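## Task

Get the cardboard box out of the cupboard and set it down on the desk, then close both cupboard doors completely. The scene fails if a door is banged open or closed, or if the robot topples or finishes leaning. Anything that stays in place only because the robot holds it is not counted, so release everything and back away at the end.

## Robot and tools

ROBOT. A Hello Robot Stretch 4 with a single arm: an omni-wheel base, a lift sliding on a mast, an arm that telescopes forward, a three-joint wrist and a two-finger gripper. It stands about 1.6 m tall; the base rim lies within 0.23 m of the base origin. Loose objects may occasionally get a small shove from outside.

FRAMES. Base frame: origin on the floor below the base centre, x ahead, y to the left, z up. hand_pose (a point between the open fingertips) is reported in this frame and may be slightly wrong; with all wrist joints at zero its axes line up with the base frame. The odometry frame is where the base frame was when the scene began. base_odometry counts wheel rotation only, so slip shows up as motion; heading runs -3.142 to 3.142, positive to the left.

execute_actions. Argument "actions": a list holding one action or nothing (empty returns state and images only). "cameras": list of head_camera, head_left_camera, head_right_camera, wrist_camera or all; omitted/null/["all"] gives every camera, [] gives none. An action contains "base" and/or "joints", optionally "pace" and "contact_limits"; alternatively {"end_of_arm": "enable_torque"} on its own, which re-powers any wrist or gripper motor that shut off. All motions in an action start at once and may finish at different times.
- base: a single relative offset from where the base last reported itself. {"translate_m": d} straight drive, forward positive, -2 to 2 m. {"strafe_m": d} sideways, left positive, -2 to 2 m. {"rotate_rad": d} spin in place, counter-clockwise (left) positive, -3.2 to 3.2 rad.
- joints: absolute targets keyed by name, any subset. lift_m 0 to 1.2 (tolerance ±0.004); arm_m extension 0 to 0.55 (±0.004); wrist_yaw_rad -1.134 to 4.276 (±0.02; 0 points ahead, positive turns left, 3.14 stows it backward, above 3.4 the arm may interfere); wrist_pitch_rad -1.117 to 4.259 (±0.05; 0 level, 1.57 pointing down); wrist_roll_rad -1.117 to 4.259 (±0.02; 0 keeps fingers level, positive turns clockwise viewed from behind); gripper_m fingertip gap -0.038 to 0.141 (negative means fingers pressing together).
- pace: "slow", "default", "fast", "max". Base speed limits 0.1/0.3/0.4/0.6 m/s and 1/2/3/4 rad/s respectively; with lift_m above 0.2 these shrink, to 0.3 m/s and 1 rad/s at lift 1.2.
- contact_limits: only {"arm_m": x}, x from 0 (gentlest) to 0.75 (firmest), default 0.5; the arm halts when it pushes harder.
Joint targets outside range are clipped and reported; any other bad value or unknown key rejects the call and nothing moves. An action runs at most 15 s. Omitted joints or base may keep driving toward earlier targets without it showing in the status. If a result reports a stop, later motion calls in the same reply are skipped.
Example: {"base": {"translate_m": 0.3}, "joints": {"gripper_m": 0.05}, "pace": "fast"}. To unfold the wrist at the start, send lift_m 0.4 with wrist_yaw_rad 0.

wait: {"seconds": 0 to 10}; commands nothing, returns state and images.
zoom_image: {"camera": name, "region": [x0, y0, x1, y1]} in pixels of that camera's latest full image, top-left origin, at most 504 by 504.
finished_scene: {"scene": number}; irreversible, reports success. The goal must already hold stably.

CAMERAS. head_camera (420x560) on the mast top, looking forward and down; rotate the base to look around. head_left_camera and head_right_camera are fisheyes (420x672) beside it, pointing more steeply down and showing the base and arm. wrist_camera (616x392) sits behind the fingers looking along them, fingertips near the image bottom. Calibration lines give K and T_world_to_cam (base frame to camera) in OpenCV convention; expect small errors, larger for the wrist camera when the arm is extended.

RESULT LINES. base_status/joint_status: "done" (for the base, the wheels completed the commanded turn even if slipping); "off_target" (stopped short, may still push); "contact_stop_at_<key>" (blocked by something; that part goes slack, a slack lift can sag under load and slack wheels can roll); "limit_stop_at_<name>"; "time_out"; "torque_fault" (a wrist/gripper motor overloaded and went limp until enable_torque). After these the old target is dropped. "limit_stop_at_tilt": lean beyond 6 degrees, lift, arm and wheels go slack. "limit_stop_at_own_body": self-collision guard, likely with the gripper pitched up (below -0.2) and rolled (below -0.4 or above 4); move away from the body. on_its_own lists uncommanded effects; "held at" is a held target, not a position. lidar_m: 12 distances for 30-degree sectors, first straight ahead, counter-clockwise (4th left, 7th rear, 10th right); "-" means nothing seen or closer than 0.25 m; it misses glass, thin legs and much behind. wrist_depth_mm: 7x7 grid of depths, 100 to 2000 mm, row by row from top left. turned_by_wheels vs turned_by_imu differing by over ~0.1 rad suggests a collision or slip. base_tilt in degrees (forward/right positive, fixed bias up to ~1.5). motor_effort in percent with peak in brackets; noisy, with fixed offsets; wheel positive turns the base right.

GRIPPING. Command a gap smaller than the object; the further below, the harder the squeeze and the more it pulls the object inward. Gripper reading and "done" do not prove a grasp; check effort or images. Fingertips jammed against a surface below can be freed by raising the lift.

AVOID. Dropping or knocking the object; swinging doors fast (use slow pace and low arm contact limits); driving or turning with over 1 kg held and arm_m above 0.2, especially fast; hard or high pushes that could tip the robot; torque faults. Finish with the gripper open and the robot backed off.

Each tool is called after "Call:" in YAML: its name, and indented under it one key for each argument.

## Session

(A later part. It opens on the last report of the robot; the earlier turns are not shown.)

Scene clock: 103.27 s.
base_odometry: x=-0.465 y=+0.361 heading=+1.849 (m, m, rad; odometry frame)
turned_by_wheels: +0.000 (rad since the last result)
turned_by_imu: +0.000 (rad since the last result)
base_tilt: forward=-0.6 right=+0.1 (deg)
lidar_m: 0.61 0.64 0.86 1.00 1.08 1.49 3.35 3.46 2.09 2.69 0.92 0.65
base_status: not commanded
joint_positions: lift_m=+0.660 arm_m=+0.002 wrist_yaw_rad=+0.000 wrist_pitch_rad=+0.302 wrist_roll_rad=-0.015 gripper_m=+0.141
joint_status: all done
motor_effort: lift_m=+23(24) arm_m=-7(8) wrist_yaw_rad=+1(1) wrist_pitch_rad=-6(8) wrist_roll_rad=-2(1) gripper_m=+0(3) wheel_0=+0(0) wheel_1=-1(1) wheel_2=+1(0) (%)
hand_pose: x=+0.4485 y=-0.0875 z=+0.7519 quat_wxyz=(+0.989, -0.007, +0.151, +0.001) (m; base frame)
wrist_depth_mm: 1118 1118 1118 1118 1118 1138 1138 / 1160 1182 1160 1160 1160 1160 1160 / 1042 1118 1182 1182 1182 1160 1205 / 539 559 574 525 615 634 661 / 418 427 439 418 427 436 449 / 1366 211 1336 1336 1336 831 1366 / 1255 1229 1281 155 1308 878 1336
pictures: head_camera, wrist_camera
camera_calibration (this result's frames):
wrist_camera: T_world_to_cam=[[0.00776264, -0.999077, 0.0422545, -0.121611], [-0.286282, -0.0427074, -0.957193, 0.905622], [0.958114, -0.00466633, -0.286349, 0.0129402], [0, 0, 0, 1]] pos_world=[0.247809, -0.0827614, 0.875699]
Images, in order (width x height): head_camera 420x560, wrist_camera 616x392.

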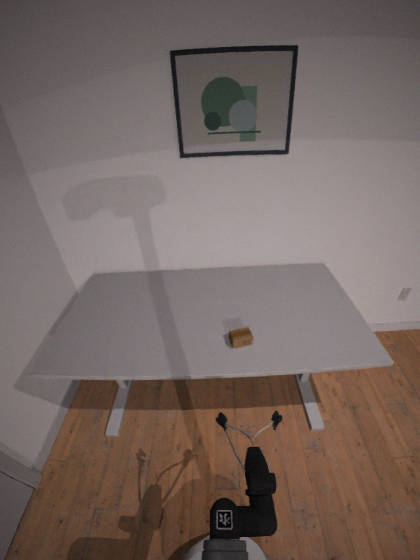

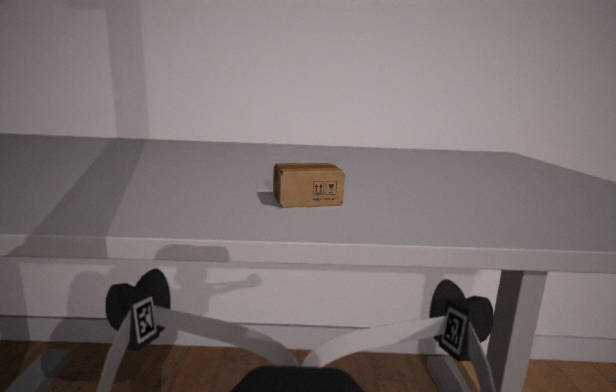

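Call:
execute_actions:
  actions:
    - {"base":{"rotate_rad":-2.104},"joints":{"gripper_m":0.0,"wrist_pitch_rad":0},"pace":"fast"}
  cameras: []

Call:
execute_actions:
  actions:
    - {"base":{"translate_m":1.5},"joints":{"lift_m":0.33},"pace":"fast"}
  cameras: []

Call:
execute_actions:
  actions:
    - {"base":{"rotate_rad":0.532},"pace":"fast"}

Scene clock: 105.97 s.
base_odometry: x=-0.465 y=+0.361 heading=-0.255 (m, m, rad; odometry frame)
turned_by_wheels: -2.104 (rad since the last result)
turned_by_imu: -2.112 (rad since the last result)
base_tilt: forward=-0.5 right=+0.1 (deg)
lidar_m: 2.07 2.70 0.93 0.66 0.61 0.63 0.86 1.00 1.05 1.46 3.31 3.44
base_status: done
joint_positions: lift_m=+0.660 arm_m=+0.002 wrist_yaw_rad=+0.000 wrist_pitch_rad=+0.003 wrist_roll_rad=-0.015 gripper_m=+0.000
joint_status: all done
motor_effort: lift_m=+23(24) arm_m=-7(7) wrist_yaw_rad=+0(1) wrist_pitch_rad=-8(16) wrist_roll_rad=-1(2) gripper_m=-1(4) wheel_0=+2(11) wheel_1=-2(8) wheel_2=+0(10) (%)
hand_pose: x=+0.4616 y=-0.0875 z=+0.8372 quat_wxyz=(+1.000, -0.007, +0.001, +0.000) (m; base frame)
wrist_depth_mm: - - - - - - - / - - - - - - - / - - - - - - - / - - - - - - - / - - - - - - - / - - - 204 - - - / - - 1983 187 176 - -
pictures: none
No camera images: the call's "cameras" was empty. Leave "cameras" out to get every camera's image.

Scene clock: 111.03 s.
base_odometry: x=+0.987 y=-0.017 heading=-0.254 (m, m, rad; odometry frame)
turned_by_wheels: +0.000 (rad since the last result)
turned_by_imu: -0.007 (rad since the last result)
base_tilt: forward=-0.5 right=+0.1 (deg)
lidar_m: 0.59 0.79 1.47 1.96 2.21 1.55 1.99 2.33 2.38 2.66 2.54 1.00
base_status: done
joint_positions: lift_m=+0.330 arm_m=+0.002 wrist_yaw_rad=+0.000 wrist_pitch_rad=+0.003 wrist_roll_rad=-0.015 gripper_m=+0.000
joint_status: all done
motor_effort: lift_m=+15(20) arm_m=-7(7) wrist_yaw_rad=+0(0) wrist_pitch_rad=-8(8) wrist_roll_rad=-1(2) gripper_m=-6(3) wheel_0=+0(9) wheel_1=+1(4) wheel_2=+2(13) (%)
hand_pose: x=+0.4616 y=-0.0874 z=+0.5078 quat_wxyz=(+1.000, -0.007, +0.001, +0.000) (m; base frame)
wrist_depth_mm: 654 442 931 1118 1708 854 - / 647 436 1308 1430 1229 842 - / 634 445 1008 1430 1160 831 - / 615 442 1308 1430 1205 820 - / 603 436 1042 1430 1182 820 - / 591 427 392 204 1138 798 - / 580 424 960 187 175 768 1537
pictures: none
No camera images: the call's "cameras" was empty. Leave "cameras" out to get every camera's image.

Scene clock: 112.17 s.
base_odometry: x=+0.987 y=-0.017 heading=+0.277 (m, m, rad; odometry frame)
turned_by_wheels: +0.532 (rad since the last result)
turned_by_imu: +0.534 (rad since the last result)
base_tilt: forward=-0.6 right=+0.0 (deg)
lidar_m: 0.81 1.46 2.00 2.20 1.55 2.00 2.32 2.40 2.66 2.53 1.06 0.62
base_status: done
joint_positions: lift_m=+0.330 arm_m=+0.002 wrist_yaw_rad=+0.000 wrist_pitch_rad=+0.003 wrist_roll_rad=-0.015 gripper_m=+0.000
joint_status: not commanded
motor_effort: lift_m=+16(15) arm_m=-7(7) wrist_yaw_rad=-1(1) wrist_pitch_rad=-7(6) wrist_roll_rad=-1(1) gripper_m=-2(3) wheel_0=-3(5) wheel_1=+1(6) wheel_2=+1(7) (%)
hand_pose: x=+0.4616 y=-0.0874 z=+0.5078 quat_wxyz=(+1.000, -0.007, +0.001, +0.000) (m; base frame)
wrist_depth_mm: 1229 1229 1229 1229 544 362 336 / 1205 1205 1229 1229 539 359 332 / 1205 1229 1205 1229 530 382 329 / 1182 1229 1205 1205 521 379 327 / 1205 1205 1205 1205 512 375 324 / 1205 1182 1205 204 484 375 324 / 1160 1182 1182 186 175 357 320
pictures: head_camera, head_left_camera, head_right_camera, wrist_camera
camera_calibration (this result's frames):
wrist_camera: T_world_to_cam=[[-0.00477569, -0.999077, 0.0426993, -0.10575], [0.00935998, -0.0427426, -0.999042, 0.560469], [0.999945, -0.00437145, 0.00955546, -0.239037], [0, 0, 0, 1]] pos_world=[0.233273, -0.0827415, 0.566732]
Images, in order (width x height): head_camera 420x560, head_left_camera 420x672, head_right_camera 420x672, wrist_camera 616x392.

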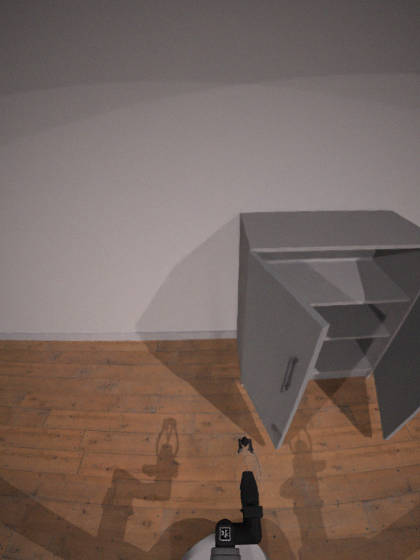

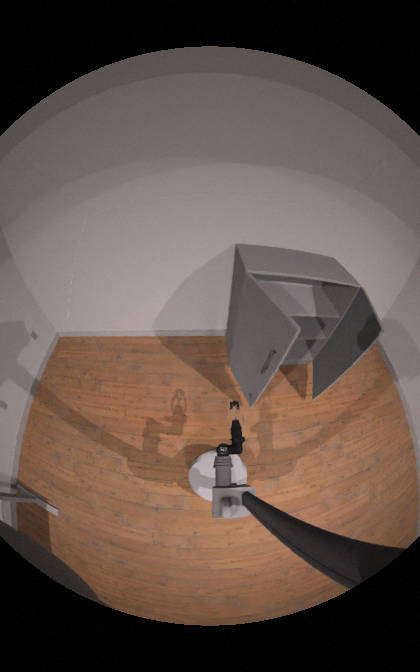

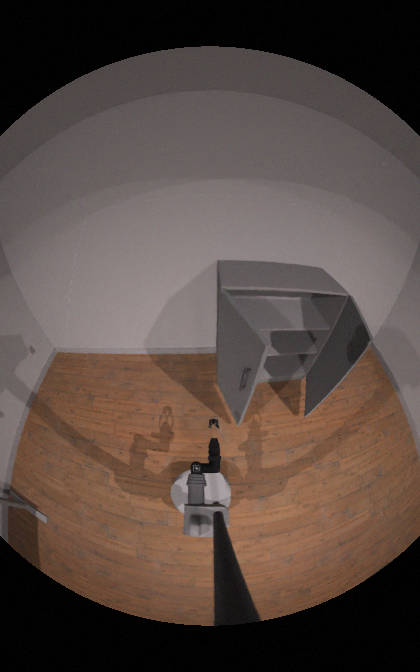

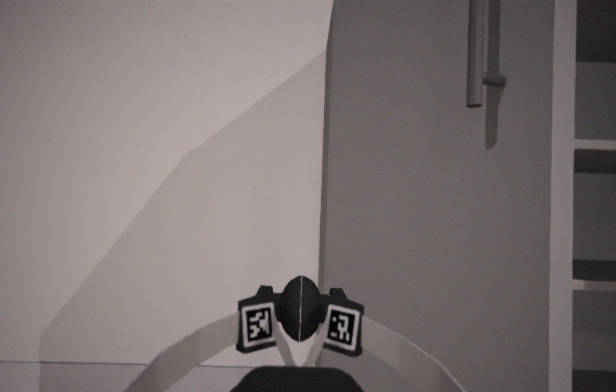

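Call:
execute_actions:
  actions:
    - {"base":{"strafe_m":-0.1},"joints":{"arm_m":0.2}}
  cameras: []

Call:
execute_actions:
  actions:
    - {"base":{"strafe_m":-0.25},"pace":"slow"}
  cameras: ["head_camera","wrist_camera"]

Scene clock: 114.07 s.
base_odometry: x=+1.014 y=-0.113 heading=+0.278 (m, m, rad; odometry frame)
turned_by_wheels: +0.000 (rad since the last result)
turned_by_imu: +0.000 (rad since the last result)
base_tilt: forward=-0.5 right=+0.0 (deg)
lidar_m: 0.60 1.46 2.04 2.29 1.62 2.16 2.32 2.41 2.58 2.42 0.95 0.55
base_status: done
joint_positions: lift_m=+0.330 arm_m=+0.199 wrist_yaw_rad=+0.000 wrist_pitch_rad=+0.002 wrist_roll_rad=-0.015 gripper_m=+0.000
joint_status: all done
motor_effort: lift_m=+15(15) arm_m=+7(7) wrist_yaw_rad=+0(0) wrist_pitch_rad=-7(8) wrist_roll_rad=-1(1) gripper_m=-6(5) wheel_0=+1(10) wheel_1=+1(10) wheel_2=+0(1) (%)
hand_pose: x=+0.6581 y=-0.0874 z=+0.5078 quat_wxyz=(+1.000, -0.007, +0.001, +0.000) (m; base frame)
wrist_depth_mm: 1008 1025 1025 392 236 170 142 / 1025 1008 1025 384 233 168 141 / 1025 1008 1008 375 231 167 140 / 1008 1008 1008 368 229 166 139 / 991 1008 1008 359 226 164 138 / 991 1008 1008 204 212 163 137 / 991 991 521 187 176 156 136
pictures: none
No camera images: the call's "cameras" was empty. Leave "cameras" out to get every camera's image.

Scene clock: 117.70 s.
base_odometry: x=+1.083 y=-0.354 heading=+0.278 (m, m, rad; odometry frame)
turned_by_wheels: +0.000 (rad since the last result)
turned_by_imu: -0.001 (rad since the last result)
base_tilt: forward=-0.6 right=-0.1 (deg)
lidar_m: 0.66 1.47 2.01 2.46 1.88 2.40 2.32 2.42 2.28 2.20 0.80 0.75
base_status: done
joint_positions: lift_m=+0.330 arm_m=+0.199 wrist_yaw_rad=+0.000 wrist_pitch_rad=+0.002 wrist_roll_rad=-0.015 gripper_m=+0.000
joint_status: not commanded
motor_effort: lift_m=+15(15) arm_m=+7(7) wrist_yaw_rad=-1(13) wrist_pitch_rad=-7(6) wrist_roll_rad=-2(1) gripper_m=-2(6) wheel_0=+3(6) wheel_1=-2(9) wheel_2=+0(1) (%)
hand_pose: x=+0.6582 y=-0.0873 z=+0.5079 quat_wxyz=(+1.000, -0.007, +0.001, +0.000) (m; base frame)
wrist_depth_mm: 1025 449 330 253 976 1008 891 / 1008 442 329 258 1008 1008 891 / 1025 439 322 255 661 741 715 / 1008 430 319 253 991 1008 904 / 991 424 317 250 946 991 866 / 1008 415 301 206 647 683 699 / 991 410 279 183 175 991 866
pictures: head_camera, wrist_camera
camera_calibration (this result's frames):
wrist_camera: T_world_to_cam=[[-0.00467163, -0.999077, 0.0426985, -0.10485], [0.00955317, -0.0427416, -0.99904, 0.558557], [0.999943, -0.00425924, 0.00974403, -0.435665], [0, 0, 0, 1]] pos_world=[0.429814, -0.0827348, 0.566743]
Images, in order (width x height): head_camera 420x560, wrist_camera 616x392.

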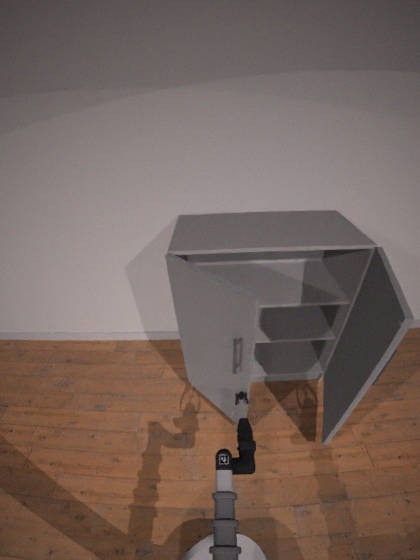

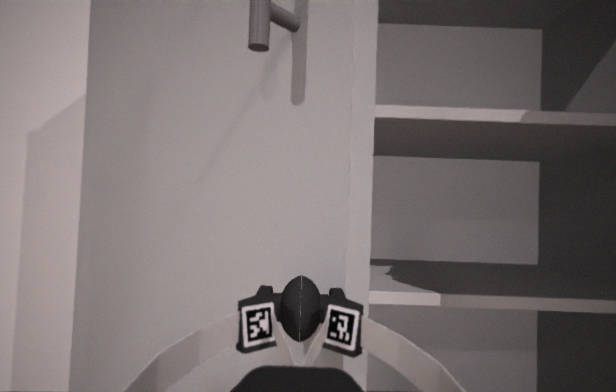

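Call:
execute_actions:
  actions:
    - {"base":{"strafe_m":-0.03},"joints":{"arm_m":0.55},"pace":"slow","contact_limits":{"arm_m":0.2}}
  cameras: ["head_camera","wrist_camera"]

Scene clock: 121.83 s.
base_odometry: x=+1.091 y=-0.382 heading=+0.278 (m, m, rad; odometry frame)
turned_by_wheels: +0.000 (rad since the last result)
turned_by_imu: +0.000 (rad since the last result)
base_tilt: forward=-0.4 right=+0.0 (deg)
lidar_m: 0.91 1.47 2.02 2.45 1.93 2.42 2.33 2.39 2.28 2.16 2.07 0.72
base_status: done
joint_positions: lift_m=+0.330 arm_m=+0.500 wrist_yaw_rad=-0.004 wrist_pitch_rad=+0.002 wrist_roll_rad=-0.015 gripper_m=+0.000
joint_status: arm_m contact_stop (moved +0.301 of +0.351)
on_its_own: arm_m is slack since a contact_stop (your +0.550 is given up)
motor_effort: lift_m=+16(15) arm_m=+0(22) wrist_yaw_rad=+10(34) wrist_pitch_rad=-5(7) wrist_roll_rad=-1(0) gripper_m=-1(4) wheel_0=+4(8) wheel_1=+1(3) wheel_2=-4(6) (%)
contact_limits: arm_m 0.2
hand_pose: x=+0.9591 y=-0.0885 z=+0.5080 quat_wxyz=(+1.000, -0.007, +0.001, -0.002) (m; base frame)
wrist_depth_mm: 238 239 240 241 243 244 298 / 237 238 239 240 241 244 418 / 236 237 238 239 240 241 707 / 235 236 237 238 238 240 699 / 234 235 236 237 238 239 699 / 233 233 234 205 236 238 525 / 233 232 234 185 178 236 322
pictures: head_camera, wrist_camera
camera_calibration (this result's frames):
wrist_camera: T_world_to_cam=[[-0.00859559, -0.999051, 0.0426979, -0.100809], [0.0100434, -0.0427836, -0.999034, 0.555346], [0.999913, -0.00815846, 0.0104016, -0.73728], [0, 0, 0, 1]] pos_world=[0.730771, -0.0829685, 0.566783]
Images, in order (width x height): head_camera 420x560, wrist_camera 616x392.

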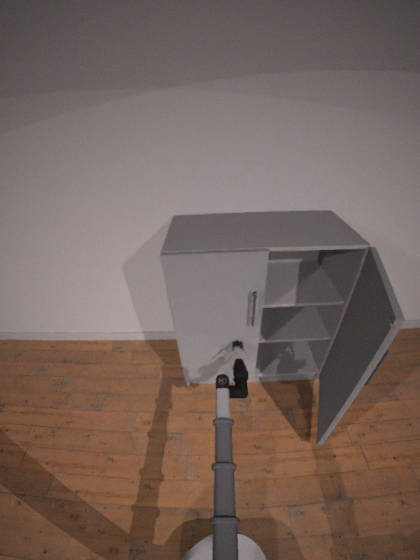

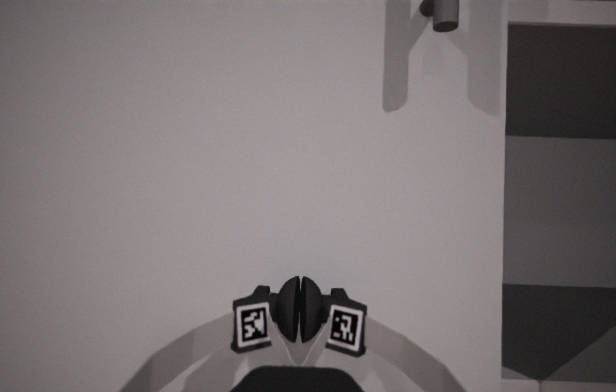

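Call:
execute_actions:
  actions:
    - {"base":{"translate_m":-0.05},"joints":{"arm_m":0.0}}
  cameras: []

Call:
execute_actions:
  actions:
    - {"base":{"strafe_m":-0.6}}
  cameras: ["head_camera","wrist_camera"]

Scene clock: 124.57 s.
base_odometry: x=+1.043 y=-0.396 heading=+0.278 (m, m, rad; odometry frame)
turned_by_wheels: +0.000 (rad since the last result)
turned_by_imu: +0.000 (rad since the last result)
base_tilt: forward=-0.5 right=+0.1 (deg)
lidar_m: 0.98 1.55 2.07 2.21 1.90 2.36 2.27 2.35 2.26 2.16 2.16 0.77
base_status: done
joint_positions: lift_m=+0.330 arm_m=+0.002 wrist_yaw_rad=+0.000 wrist_pitch_rad=+0.003 wrist_roll_rad=-0.015 gripper_m=+0.000
joint_status: all done
motor_effort: lift_m=+15(15) arm_m=-7(7) wrist_yaw_rad=+0(10) wrist_pitch_rad=-8(8) wrist_roll_rad=-1(0) gripper_m=-3(3) wheel_0=-2(7) wheel_1=-1(6) wheel_2=+0(10) (%)
hand_pose: x=+0.4616 y=-0.0875 z=+0.5078 quat_wxyz=(+1.000, -0.007, +0.001, +0.000) (m; base frame)
wrist_depth_mm: 1281 1308 798 798 960 1025 854 / 1281 1281 798 788 1255 1229 878 / 1255 1255 788 798 1078 1060 842 / 1255 1255 788 778 1255 1255 854 / 1281 1229 778 778 1182 1098 842 / 1255 1255 778 204 1229 1229 854 / 1229 1229 778 187 176 1118 831
pictures: none
No camera images: the call's "cameras" was empty. Leave "cameras" out to get every camera's image.

Scene clock: 127.90 s.
base_odometry: x=+1.207 y=-0.973 heading=+0.278 (m, m, rad; odometry frame)
turned_by_wheels: +0.000 (rad since the last result)
turned_by_imu: -0.002 (rad since the last result)
base_tilt: forward=-0.5 right=+0.0 (deg)
lidar_m: 0.60 1.08 2.09 2.49 2.50 2.38 2.25 2.26 1.63 1.56 1.63 1.56
base_status: done
joint_positions: lift_m=+0.330 arm_m=+0.002 wrist_yaw_rad=+0.000 wrist_pitch_rad=+0.003 wrist_roll_rad=-0.015 gripper_m=+0.000
joint_status: not commanded
motor_effort: lift_m=+16(16) arm_m=-7(7) wrist_yaw_rad=+0(0) wrist_pitch_rad=-6(8) wrist_roll_rad=-1(2) gripper_m=-2(3) wheel_0=+0(10) wheel_1=+1(10) wheel_2=-1(4) (%)
hand_pose: x=+0.4616 y=-0.0874 z=+0.5077 quat_wxyz=(+1.000, -0.007, +0.001, +0.000) (m; base frame)
wrist_depth_mm: 809 389 500 809 1308 1308 1336 / 788 392 500 1281 1308 1336 1308 / 788 382 500 1308 1308 1281 1308 / 788 382 508 1281 1336 1281 1308 / 798 382 512 1281 1281 1281 1308 / 788 382 459 204 1281 1255 1281 / 778 370 462 187 176 1281 1255
pictures: head_camera, wrist_camera
camera_calibration (this result's frames):
wrist_camera: T_world_to_cam=[[-0.00503759, -0.999075, 0.0427019, -0.105703], [0.00935052, -0.0427476, -0.999042, 0.560406], [0.999944, -0.00463348, 0.00955721, -0.239075], [0, 0, 0, 1]] pos_world=[0.233288, -0.0827571, 0.566668]
Images, in order (width x height): head_camera 420x560, wrist_camera 616x392.

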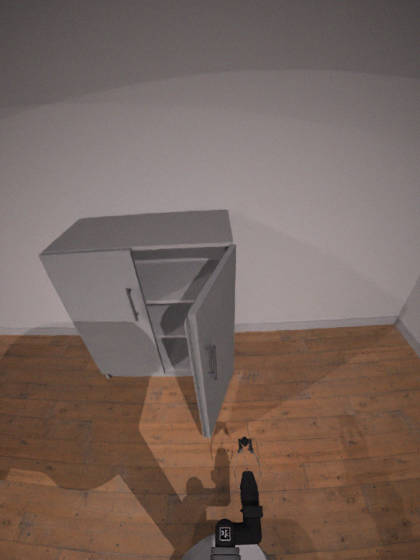

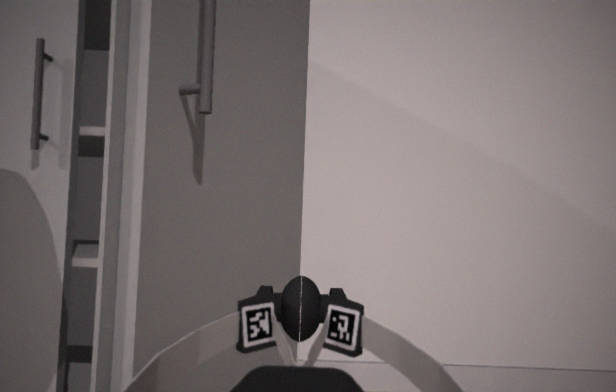

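Call:
execute_actions:
  actions:
    - {"joints":{"arm_m":0.25}}
  cameras: []

Call:
execute_actions:
  actions:
    - {"base":{"strafe_m":0.3},"pace":"slow"}
  cameras: ["head_camera","wrist_camera"]

Scene clock: 129.93 s.
base_odometry: x=+1.207 y=-0.973 heading=+0.278 (m, m, rad; odometry frame)
turned_by_wheels: +0.000 (rad since the last result)
turned_by_imu: +0.000 (rad since the last result)
base_tilt: forward=-0.5 right=+0.0 (deg)
lidar_m: 0.59 1.07 2.10 2.47 2.49 2.37 2.25 2.27 1.63 1.55 1.63 1.56
base_status: not commanded
joint_positions: lift_m=+0.330 arm_m=+0.249 wrist_yaw_rad=+0.000 wrist_pitch_rad=+0.002 wrist_roll_rad=-0.015 gripper_m=+0.000
joint_status: all done
motor_effort: lift_m=+16(16) arm_m=+7(8) wrist_yaw_rad=+0(0) wrist_pitch_rad=-6(7) wrist_roll_rad=+0(1) gripper_m=-4(5) wheel_0=+0(0) wheel_1=+1(1) wheel_2=-1(1) (%)
hand_pose: x=+0.7081 y=-0.0874 z=+0.5078 quat_wxyz=(+1.000, -0.007, +0.001, +0.000) (m; base frame)
wrist_depth_mm: 198 253 351 1042 1060 1042 1060 / 198 254 353 1042 1042 1042 1060 / 199 255 355 1025 1042 1025 1060 / 200 255 355 1042 1042 1042 1060 / 200 257 357 1025 1025 1025 1042 / 202 257 322 204 1025 1025 1025 / 202 239 327 186 175 1025 1025
pictures: none
No camera images: the call's "cameras" was empty. Leave "cameras" out to get every camera's image.

Scene clock: 134.07 s.
base_odometry: x=+1.125 y=-0.685 heading=+0.277 (m, m, rad; odometry frame)
turned_by_wheels: +0.000 (rad since the last result)
turned_by_imu: +0.000 (rad since the last result)
base_tilt: forward=-0.5 right=+0.0 (deg)
lidar_m: 0.69 1.05 2.10 2.20 2.19 2.38 2.25 2.33 1.95 1.86 1.93 0.95
base_status: done
joint_positions: lift_m=+0.330 arm_m=+0.249 wrist_yaw_rad=+0.000 wrist_pitch_rad=+0.002 wrist_roll_rad=-0.015 gripper_m=+0.000
joint_status: not commanded
motor_effort: lift_m=+16(16) arm_m=+7(7) wrist_yaw_rad=+1(14) wrist_pitch_rad=-7(6) wrist_roll_rad=-1(1) gripper_m=-4(5) wheel_0=-3(9) wheel_1=+2(7) wheel_2=+0(1) (%)
hand_pose: x=+0.7081 y=-0.0875 z=+0.5078 quat_wxyz=(+1.000, -0.007, +0.001, +0.000) (m; base frame)
wrist_depth_mm: 549 549 248 253 336 480 1060 / 544 544 241 257 336 480 1042 / 539 544 240 258 338 480 1025 / 539 544 240 258 336 484 1042 / 535 539 240 258 336 480 1025 / 539 535 235 205 336 484 1025 / 530 535 226 187 176 484 1008
pictures: head_camera, wrist_camera
camera_calibration (this result's frames):
wrist_camera: T_world_to_cam=[[-0.00533854, -0.999074, 0.0427011, -0.104335], [0.00953163, -0.0427506, -0.99904, 0.558024], [0.99994, -0.0049264, 0.00975103, -0.485666], [0, 0, 0, 1]] pos_world=[0.479761, -0.0827747, 0.566679]
Images, in order (width x height): head_camera 420x560, wrist_camera 616x392.

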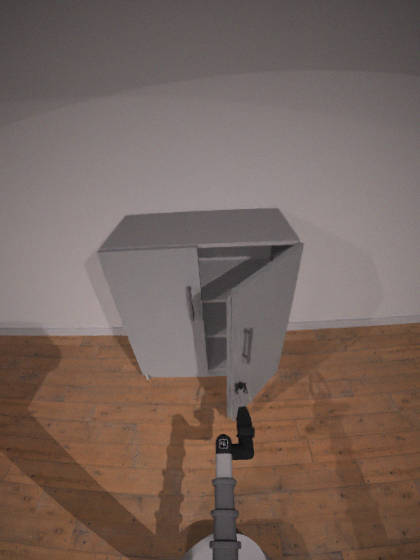

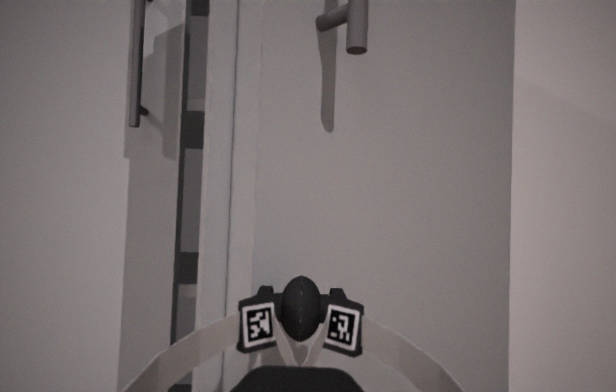

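Call:
execute_actions:
  actions:
    - {"base":{"translate_m":0.05},"joints":{"arm_m":0.55},"pace":"slow","contact_limits":{"arm_m":0.2}}
  cameras: ["head_camera","wrist_camera"]

Scene clock: 137.57 s.
base_odometry: x=+1.173 y=-0.671 heading=+0.278 (m, m, rad; odometry frame)
turned_by_wheels: +0.000 (rad since the last result)
turned_by_imu: +0.000 (rad since the last result)
base_tilt: forward=-0.4 right=+0.1 (deg)
lidar_m: 0.92 0.97 2.02 2.46 2.18 2.43 2.32 2.38 1.96 1.86 1.94 0.99
base_status: done
joint_positions: lift_m=+0.330 arm_m=+0.486 wrist_yaw_rad=-0.004 wrist_pitch_rad=+0.002 wrist_roll_rad=-0.015 gripper_m=+0.000
joint_status: arm_m contact_stop (moved +0.237 of +0.301)
on_its_own: arm_m is slack since a contact_stop (your +0.550 is given up)
motor_effort: lift_m=+16(16) arm_m=+0(22) wrist_yaw_rad=+11(41) wrist_pitch_rad=-5(8) wrist_roll_rad=-1(1) gripper_m=-3(5) wheel_0=+3(5) wheel_1=+1(4) wheel_2=-3(9) (%)
contact_limits: arm_m 0.2
hand_pose: x=+0.9447 y=-0.0886 z=+0.5080 quat_wxyz=(+1.000, -0.007, +0.001, -0.002) (m; base frame)
wrist_depth_mm: 227 231 236 241 246 252 256 / 226 230 235 240 246 251 256 / 225 229 235 239 245 250 254 / 224 229 234 238 243 248 253 / 223 228 232 237 242 247 252 / 223 227 229 204 240 246 252 / 222 224 229 185 178 245 249
pictures: head_camera, wrist_camera
camera_calibration (this result's frames):
wrist_camera: T_world_to_cam=[[-0.00911457, -0.999046, 0.0426987, -0.100589], [0.0100973, -0.0427903, -0.999033, 0.555391], [0.999907, -0.00867462, 0.0104777, -0.722917], [0, 0, 0, 1]] pos_world=[0.716326, -0.0829992, 0.566723]
Images, in order (width x height): head_camera 420x560, wrist_camera 616x392.

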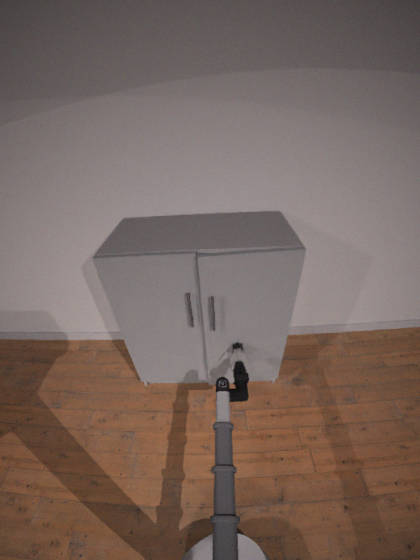

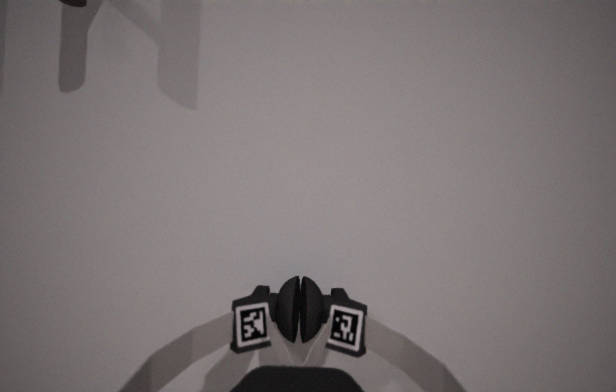

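Call:
execute_actions:
  actions:
    - {"joints":{"arm_m":0.52},"pace":"slow","contact_limits":{"arm_m":0.3}}
  cameras: ["head_camera"]

Scene clock: 138.43 s.
base_odometry: x=+1.173 y=-0.671 heading=+0.277 (m, m, rad; odometry frame)
turned_by_wheels: +0.000 (rad since the last result)
turned_by_imu: +0.000 (rad since the last result)
base_tilt: forward=-0.5 right=+0.1 (deg)
lidar_m: 0.92 1.00 2.03 2.45 2.20 2.44 2.32 2.39 1.94 1.87 1.94 0.99
base_status: not commanded
joint_positions: lift_m=+0.330 arm_m=+0.487 wrist_yaw_rad=-0.005 wrist_pitch_rad=+0.001 wrist_roll_rad=-0.015 gripper_m=+0.000
joint_status: arm_m contact_stop (moved +0.001 of +0.034)
on_its_own: arm_m is slack since a contact_stop (your +0.520 is given up); wrist_yaw_rad is at rest, and its effort (+14) is outside its rest range (-13 to +13)
motor_effort: lift_m=+16(16) arm_m=+0(19) wrist_yaw_rad=+14(35) wrist_pitch_rad=-3(6) wrist_roll_rad=-1(2) gripper_m=-1(3) wheel_0=+4(3) wheel_1=+2(2) wheel_2=-5(10) (%)
contact_limits: arm_m 0.3
hand_pose: x=+0.9456 y=-0.0889 z=+0.5081 quat_wxyz=(+1.000, -0.007, +0.001, -0.003) (m; base frame)
wrist_depth_mm: 226 231 235 241 246 251 256 / 225 230 235 239 245 250 255 / 224 229 233 237 244 249 254 / 224 228 232 237 243 247 252 / 222 227 231 236 242 246 251 / 222 226 228 206 240 246 250 / 221 224 229 185 179 245 249
pictures: head_camera
Images, in order (width x height): head_camera 420x560.

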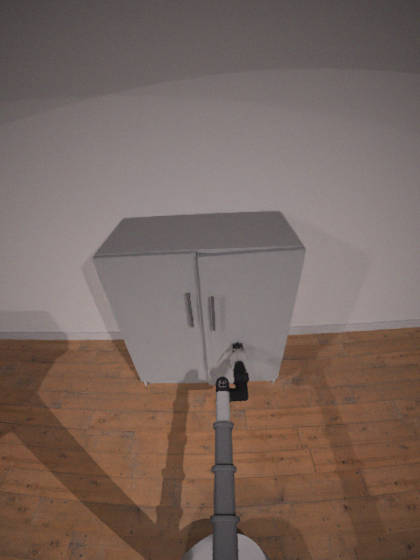

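Call:
execute_actions:
  actions:
    - {"base":{"strafe_m":0.17},"joints":{"arm_m":0.2,"lift_m":0.6}}

Call:
zoom_image:
  camera: "head_camera"
  region: [100,200,400,400]

Scene clock: 142.57 s.
base_odometry: x=+1.126 y=-0.508 heading=+0.277 (m, m, rad; odometry frame)
turned_by_wheels: +0.000 (rad since the last result)
turned_by_imu: +0.000 (rad since the last result)
base_tilt: forward=-0.5 right=+0.0 (deg)
lidar_m: 0.93 0.99 2.00 2.48 2.03 2.43 2.30 2.39 2.13 2.01 2.08 0.97
base_status: done
joint_positions: lift_m=+0.600 arm_m=+0.201 wrist_yaw_rad=+0.000 wrist_pitch_rad=+0.002 wrist_roll_rad=-0.015 gripper_m=+0.000
joint_status: all done
motor_effort: lift_m=+23(26) arm_m=-7(7) wrist_yaw_rad=+0(14) wrist_pitch_rad=-8(12) wrist_roll_rad=-1(1) gripper_m=-4(5) wheel_0=+0(11) wheel_1=+0(12) wheel_2=+0(4) (%)
hand_pose: x=+0.6606 y=-0.0874 z=+0.7772 quat_wxyz=(+1.000, -0.007, +0.001, +0.000) (m; base frame)
wrist_depth_mm: 1025 1025 1025 1025 1042 1042 1060 / 539 539 544 539 525 535 544 / 535 539 539 517 521 530 544 / 535 539 539 512 521 530 544 / 535 539 539 508 517 525 539 / 525 535 530 204 517 525 539 / 530 525 530 186 175 521 535
pictures: head_camera, head_left_camera, head_right_camera, wrist_camera
camera_calibration (this result's frames):
wrist_camera: T_world_to_cam=[[-0.00501584, -0.999075, 0.0427031, -0.116215], [0.00943168, -0.042749, -0.999041, 0.827677], [0.999943, -0.00460827, 0.00963738, -0.440691], [0, 0, 0, 1]] pos_world=[0.432277, -0.0827555, 0.836093]
Images, in order (width x height): head_camera 420x560, head_left_camera 420x672, head_right_camera 420x672, wrist_camera 616x392.

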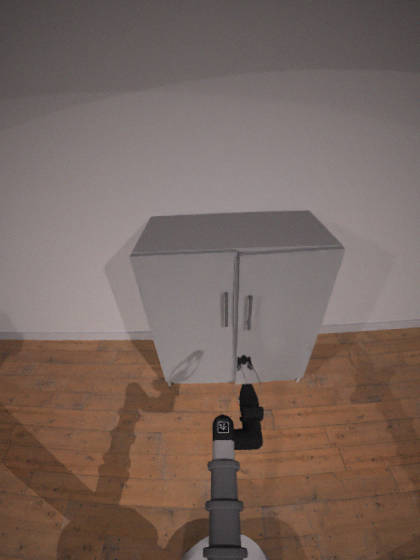

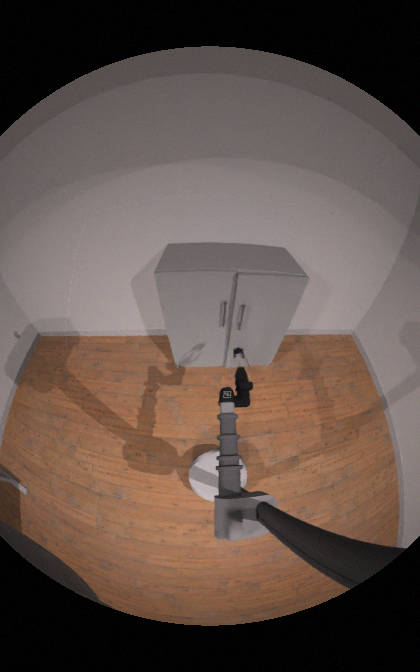

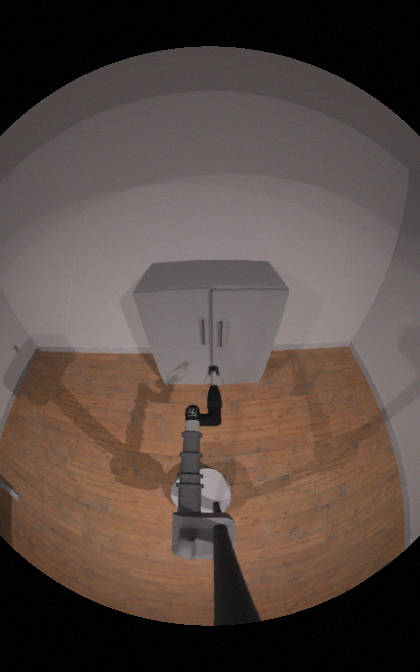

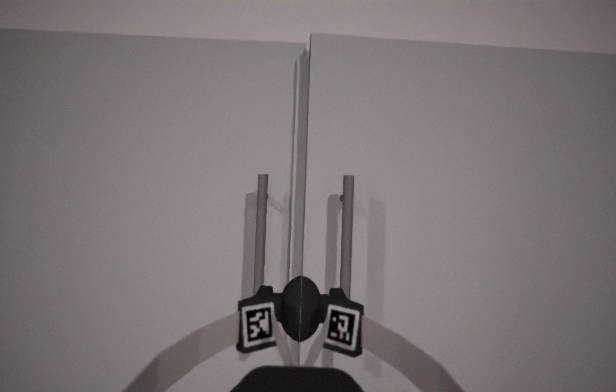

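Region (100, 200, 400, 400) of head_camera's 420x560 image, scaled by 1.680, with more detail than that image has.

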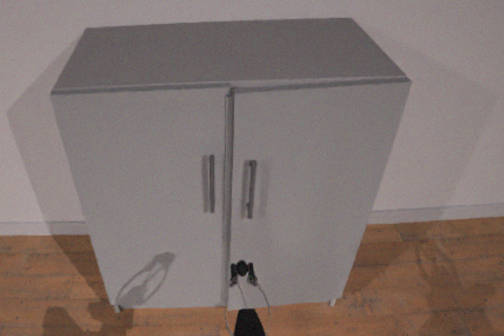

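Call:
execute_actions:
  actions:
    - {"base":{"strafe_m":-0.06},"joints":{"arm_m":0.44,"lift_m":0.4}}
  cameras: []

Call:
execute_actions:
  actions:
    - {"joints":{"arm_m":0.54},"pace":"slow","contact_limits":{"arm_m":0.3}}
  cameras: ["wrist_camera","head_camera"]

Scene clock: 144.63 s.
base_odometry: x=+1.143 y=-0.565 heading=+0.278 (m, m, rad; odometry frame)
turned_by_wheels: +0.000 (rad since the last result)
turned_by_imu: +0.000 (rad since the last result)
base_tilt: forward=-0.5 right=+0.1 (deg)
lidar_m: 0.91 1.00 2.00 2.47 2.13 2.44 2.32 2.39 2.06 1.95 2.03 0.96
base_status: done
joint_positions: lift_m=+0.400 arm_m=+0.439 wrist_yaw_rad=+0.000 wrist_pitch_rad=+0.002 wrist_roll_rad=-0.015 gripper_m=+0.000
joint_status: all done
motor_effort: lift_m=+15(22) arm_m=+7(6) wrist_yaw_rad=+0(0) wrist_pitch_rad=-7(7) wrist_roll_rad=-2(1) gripper_m=-9(6) wheel_0=+0(10) wheel_1=+2(6) wheel_2=+0(2) (%)
hand_pose: x=+0.8982 y=-0.0874 z=+0.5779 quat_wxyz=(+1.000, -0.007, +0.001, +0.000) (m; base frame)
wrist_depth_mm: 304 304 298 278 283 291 296 / 303 303 298 277 282 289 294 / 300 301 273 276 282 287 293 / 300 300 271 274 279 286 291 / 297 298 271 274 279 285 290 / 297 298 268 204 278 283 289 / 296 294 266 187 175 282 287
pictures: none
No camera images: the call's "cameras" was empty. Leave "cameras" out to get every camera's image.

Scene clock: 146.07 s.
base_odometry: x=+1.142 y=-0.565 heading=+0.277 (m, m, rad; odometry frame)
turned_by_wheels: +0.000 (rad since the last result)
turned_by_imu: +0.002 (rad since the last result)
base_tilt: forward=-0.3 right=+0.0 (deg)
lidar_m: 0.91 0.99 2.04 2.46 2.10 2.43 2.33 2.41 2.07 1.97 2.04 0.98
base_status: not commanded
joint_positions: lift_m=+0.400 arm_m=+0.477 wrist_yaw_rad=-0.006 wrist_pitch_rad=+0.002 wrist_roll_rad=-0.015 gripper_m=+0.000
joint_status: arm_m contact_stop (moved +0.038 of +0.101)
on_its_own: arm_m is slack since a contact_stop (your +0.540 is given up); wrist_yaw_rad is at rest, and its effort (+17) is outside its rest range (-13 to +13)
motor_effort: lift_m=+15(15) arm_m=+0(22) wrist_yaw_rad=+17(40) wrist_pitch_rad=-6(7) wrist_roll_rad=-1(1) gripper_m=-2(5) wheel_0=+2(3) wheel_1=+3(6) wheel_2=-5(11) (%)
contact_limits: arm_m 0.3
hand_pose: x=+0.9355 y=-0.0891 z=+0.5780 quat_wxyz=(+1.000, -0.007, +0.001, -0.003) (m; base frame)
wrist_depth_mm: 266 267 238 241 246 252 257 / 265 266 236 239 245 251 256 / 263 264 236 239 245 250 254 / 262 263 235 238 243 249 253 / 260 263 234 236 242 248 252 / 260 260 231 204 240 247 251 / 258 259 229 185 182 245 250
pictures: head_camera, wrist_camera
camera_calibration (this result's frames):
wrist_camera: T_world_to_cam=[[-0.0109155, -0.999028, 0.042702, -0.1025], [0.00982046, -0.0428096, -0.999035, 0.625678], [0.999892, -0.0104856, 0.0102782, -0.714453], [0, 0, 0, 1]] pos_world=[0.707113, -0.0831073, 0.636795]
Images, in order (width x height): head_camera 420x560, wrist_camera 616x392.

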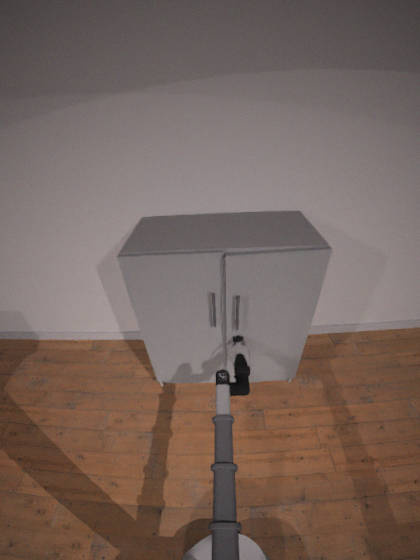

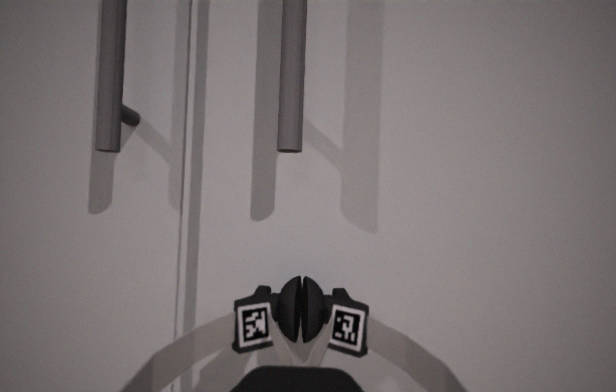

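Call:
execute_actions:
  actions:
    - {"joints":{"arm_m":0.44,"wrist_yaw_rad":0.3}}
  cameras: ["wrist_camera"]

Scene clock: 147.33 s.
base_odometry: x=+1.143 y=-0.565 heading=+0.278 (m, m, rad; odometry frame)
turned_by_wheels: +0.000 (rad since the last result)
turned_by_imu: -0.001 (rad since the last result)
base_tilt: forward=-0.5 right=+0.0 (deg)
lidar_m: 0.89 0.99 2.01 2.47 2.07 2.41 2.31 2.41 2.07 1.96 2.05 0.99
base_status: not commanded
joint_positions: lift_m=+0.400 arm_m=+0.441 wrist_yaw_rad=+0.300 wrist_pitch_rad=+0.002 wrist_roll_rad=-0.015 gripper_m=+0.000
joint_status: all done
motor_effort: lift_m=+15(15) arm_m=-7(8) wrist_yaw_rad=+0(69) wrist_pitch_rad=-6(7) wrist_roll_rad=+0(1) gripper_m=-2(4) wheel_0=+0(10) wheel_1=+1(4) wheel_2=+1(15) (%)
hand_pose: x=+0.9136 y=+0.0017 z=+0.5779 quat_wxyz=(+0.989, -0.008, +0.000, +0.149) (m; base frame)
wrist_depth_mm: 368 342 317 293 246 231 225 / 364 338 312 290 243 229 224 / 362 334 310 286 242 229 224 / 359 332 309 290 240 231 222 / 357 330 307 286 239 229 220 / 353 327 303 204 236 228 220 / 351 325 294 187 176 224 218
pictures: wrist_camera
camera_calibration (this result's frames):
wrist_camera: T_world_to_cam=[[0.290324, -0.955975, 0.0427037, -0.28729], [0.0219108, -0.0379732, -0.999039, 0.618626], [0.956678, 0.290981, 0.00992163, -0.652447], [0, 0, 0, 1]] pos_world=[0.694034, -0.0613012, 0.636773]
Images, in order (width x height): wrist_camera 616x392.

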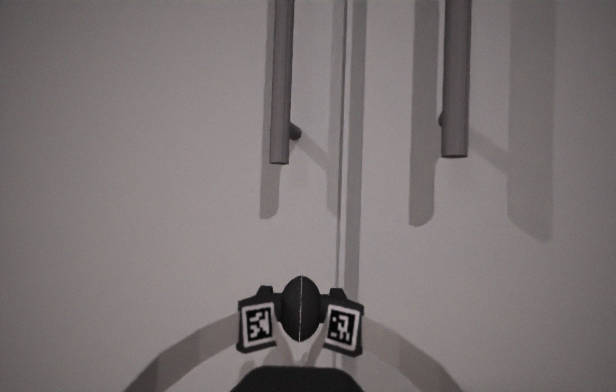

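Call:
execute_actions:
  actions:
    - {"base":{"strafe_m":-0.09},"joints":{"arm_m":0.42},"pace":"slow"}
  cameras: ["wrist_camera"]

Call:
execute_actions:
  actions:
    - {"joints":{"arm_m":0.52},"pace":"slow","contact_limits":{"arm_m":0.5}}
  cameras: ["wrist_camera","head_camera"]

Scene clock: 149.50 s.
base_odometry: x=+1.167 y=-0.652 heading=+0.278 (m, m, rad; odometry frame)
turned_by_wheels: +0.000 (rad since the last result)
turned_by_imu: +0.000 (rad since the last result)
base_tilt: forward=-0.4 right=+0.1 (deg)
lidar_m: 0.92 0.99 2.03 2.45 2.18 2.45 2.32 2.41 1.98 1.88 1.96 0.95
base_status: done
joint_positions: lift_m=+0.400 arm_m=+0.421 wrist_yaw_rad=+0.300 wrist_pitch_rad=+0.002 wrist_roll_rad=-0.015 gripper_m=+0.000
joint_status: all done
motor_effort: lift_m=+15(15) arm_m=-7(6) wrist_yaw_rad=+0(0) wrist_pitch_rad=-6(7) wrist_roll_rad=-1(1) gripper_m=-6(4) wheel_0=+2(5) wheel_1=+0(6) wheel_2=+0(2) (%)
hand_pose: x=+0.8936 y=+0.0017 z=+0.5779 quat_wxyz=(+0.989, -0.008, +0.000, +0.149) (m; base frame)
wrist_depth_mm: 397 368 332 285 273 260 251 / 394 364 334 281 272 258 249 / 392 362 330 278 270 257 249 / 387 357 332 281 267 256 247 / 384 357 330 281 267 255 246 / 379 353 327 204 263 254 244 / 379 349 285 187 175 251 243
pictures: wrist_camera
camera_calibration (this result's frames):
wrist_camera: T_world_to_cam=[[0.29038, -0.955958, 0.0427037, -0.281521], [0.0218977, -0.0379765, -0.999039, 0.619072], [0.956661, 0.291036, 0.00990569, -0.633309], [0, 0, 0, 1]] pos_world=[0.674054, -0.0612963, 0.636772]
Images, in order (width x height): wrist_camera 616x392.

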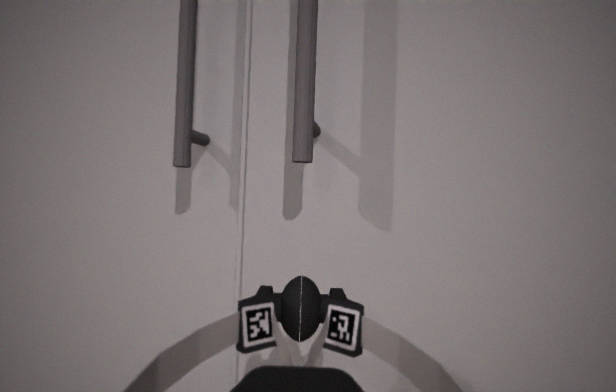

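Scene clock: 151.07 s.
base_odometry: x=+1.167 y=-0.652 heading=+0.278 (m, m, rad; odometry frame)
turned_by_wheels: +0.000 (rad since the last result)
turned_by_imu: -0.001 (rad since the last result)
base_tilt: forward=-0.5 right=-0.1 (deg)
lidar_m: 0.91 0.97 2.01 2.46 2.16 2.44 2.32 2.39 1.95 1.88 1.97 0.99
base_status: not commanded
joint_positions: lift_m=+0.400 arm_m=+0.463 wrist_yaw_rad=+0.299 wrist_pitch_rad=+0.001 wrist_roll_rad=-0.015 gripper_m=+0.000
joint_status: arm_m contact_stop (moved +0.042 of +0.099)
on_its_own: arm_m is slack since a contact_stop (your +0.520 is given up)
motor_effort: lift_m=+15(15) arm_m=+0(26) wrist_yaw_rad=+3(41) wrist_pitch_rad=-5(10) wrist_roll_rad=-1(1) gripper_m=-3(5) wheel_0=+1(3) wheel_1=+3(7) wheel_2=-3(20) (%)
contact_limits: arm_m 0.5
hand_pose: x=+0.9355 y=+0.0015 z=+0.5781 quat_wxyz=(+0.989, -0.007, +0.000, +0.149) (m; base frame)
wrist_depth_mm: 340 315 285 239 231 220 213 / 338 312 254 238 230 220 212 / 336 310 251 237 229 219 211 / 332 307 251 238 228 217 210 / 329 306 249 236 226 216 209 / 327 303 246 205 223 215 207 / 324 300 243 184 176 213 207
pictures: head_camera, wrist_camera
camera_calibration (this result's frames):
wrist_camera: T_world_to_cam=[[0.289712, -0.956161, 0.0427003, -0.293259], [0.0225918, -0.0377696, -0.999031, 0.6177], [0.956847, 0.290396, 0.0106591, -0.673936], [0, 0, 0, 1]] pos_world=[0.715859, -0.0613637, 0.636807]
Images, in order (width x height): head_camera 420x560, wrist_camera 616x392.

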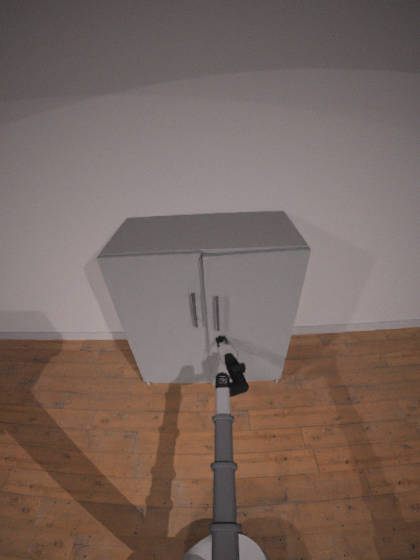

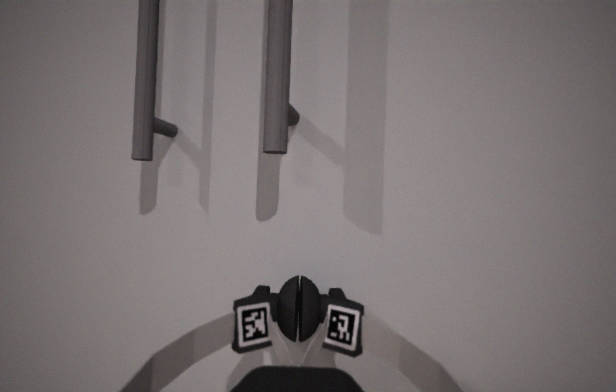

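Call:
execute_actions:
  actions:
    - {"joints":{"arm_m":0.33}}
  cameras: []

Call:
execute_actions:
  actions:
    - {"base":{"strafe_m":0.1},"joints":{"wrist_yaw_rad":0,"lift_m":0.55,"gripper_m":0.07}}
  cameras: ["wrist_camera"]

Scene clock: 152.70 s.
base_odometry: x=+1.167 y=-0.652 heading=+0.278 (m, m, rad; odometry frame)
turned_by_wheels: +0.000 (rad since the last result)
turned_by_imu: +0.000 (rad since the last result)
base_tilt: forward=-0.6 right=+0.0 (deg)
lidar_m: 0.90 0.99 2.02 2.47 2.18 2.45 2.28 2.41 1.98 1.89 1.94 1.00
base_status: not commanded
joint_positions: lift_m=+0.400 arm_m=+0.331 wrist_yaw_rad=+0.300 wrist_pitch_rad=+0.002 wrist_roll_rad=-0.015 gripper_m=+0.000
joint_status: all done
motor_effort: lift_m=+15(15) arm_m=-7(7) wrist_yaw_rad=+1(2) wrist_pitch_rad=-7(7) wrist_roll_rad=-2(1) gripper_m=-1(8) wheel_0=+1(1) wheel_1=+2(3) wheel_2=-2(3) (%)
hand_pose: x=+0.8036 y=+0.0017 z=+0.5778 quat_wxyz=(+0.989, -0.008, +0.000, +0.149) (m; base frame)
wrist_depth_mm: 521 477 442 379 364 345 332 / 512 477 439 377 362 345 332 / 508 473 439 375 359 343 327 / 504 466 433 373 355 340 329 / 500 462 430 370 353 338 325 / 496 462 424 204 349 336 324 / 496 455 413 187 175 332 324
pictures: none
No camera images: the call's "cameras" was empty. Leave "cameras" out to get every camera's image.

Scene clock: 154.40 s.
base_odometry: x=+1.140 y=-0.556 heading=+0.278 (m, m, rad; odometry frame)
turned_by_wheels: +0.000 (rad since the last result)
turned_by_imu: +0.000 (rad since the last result)
base_tilt: forward=-0.4 right=+0.2 (deg)
lidar_m: 0.91 1.01 2.02 2.45 2.07 2.45 2.32 2.40 2.05 1.96 2.06 0.99
base_status: done
joint_positions: lift_m=+0.550 arm_m=+0.331 wrist_yaw_rad=+0.000 wrist_pitch_rad=+0.002 wrist_roll_rad=-0.015 gripper_m=+0.070
joint_status: all done
motor_effort: lift_m=+24(23) arm_m=-7(7) wrist_yaw_rad=-1(12) wrist_pitch_rad=-7(7) wrist_roll_rad=+0(1) gripper_m=-3(8) wheel_0=-1(10) wheel_1=-1(10) wheel_2=+0(3) (%)
hand_pose: x=+0.7906 y=-0.0874 z=+0.7272 quat_wxyz=(+1.000, -0.007, +0.001, +0.000) (m; base frame)
wrist_depth_mm: 413 415 415 387 394 402 410 / 410 410 413 384 392 402 410 / 407 410 410 382 392 402 410 / 404 407 410 382 392 399 407 / 404 404 407 379 387 397 402 / 402 404 215 377 219 394 402 / 402 402 402 160 382 392 399
pictures: wrist_camera
camera_calibration (this result's frames):
wrist_camera: T_world_to_cam=[[-0.00476699, -0.999076, 0.0427054, -0.113553], [0.00944878, -0.042749, -0.999041, 0.776473], [0.999944, -0.00435891, 0.00964383, -0.570184], [0, 0, 0, 1]] pos_world=[0.562274, -0.0827404, 0.786077]
Images, in order (width x height): wrist_camera 616x392.

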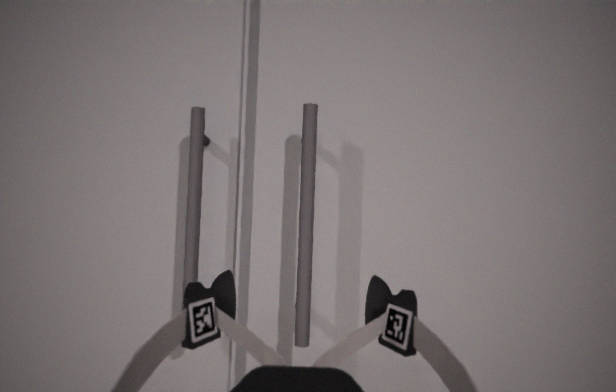

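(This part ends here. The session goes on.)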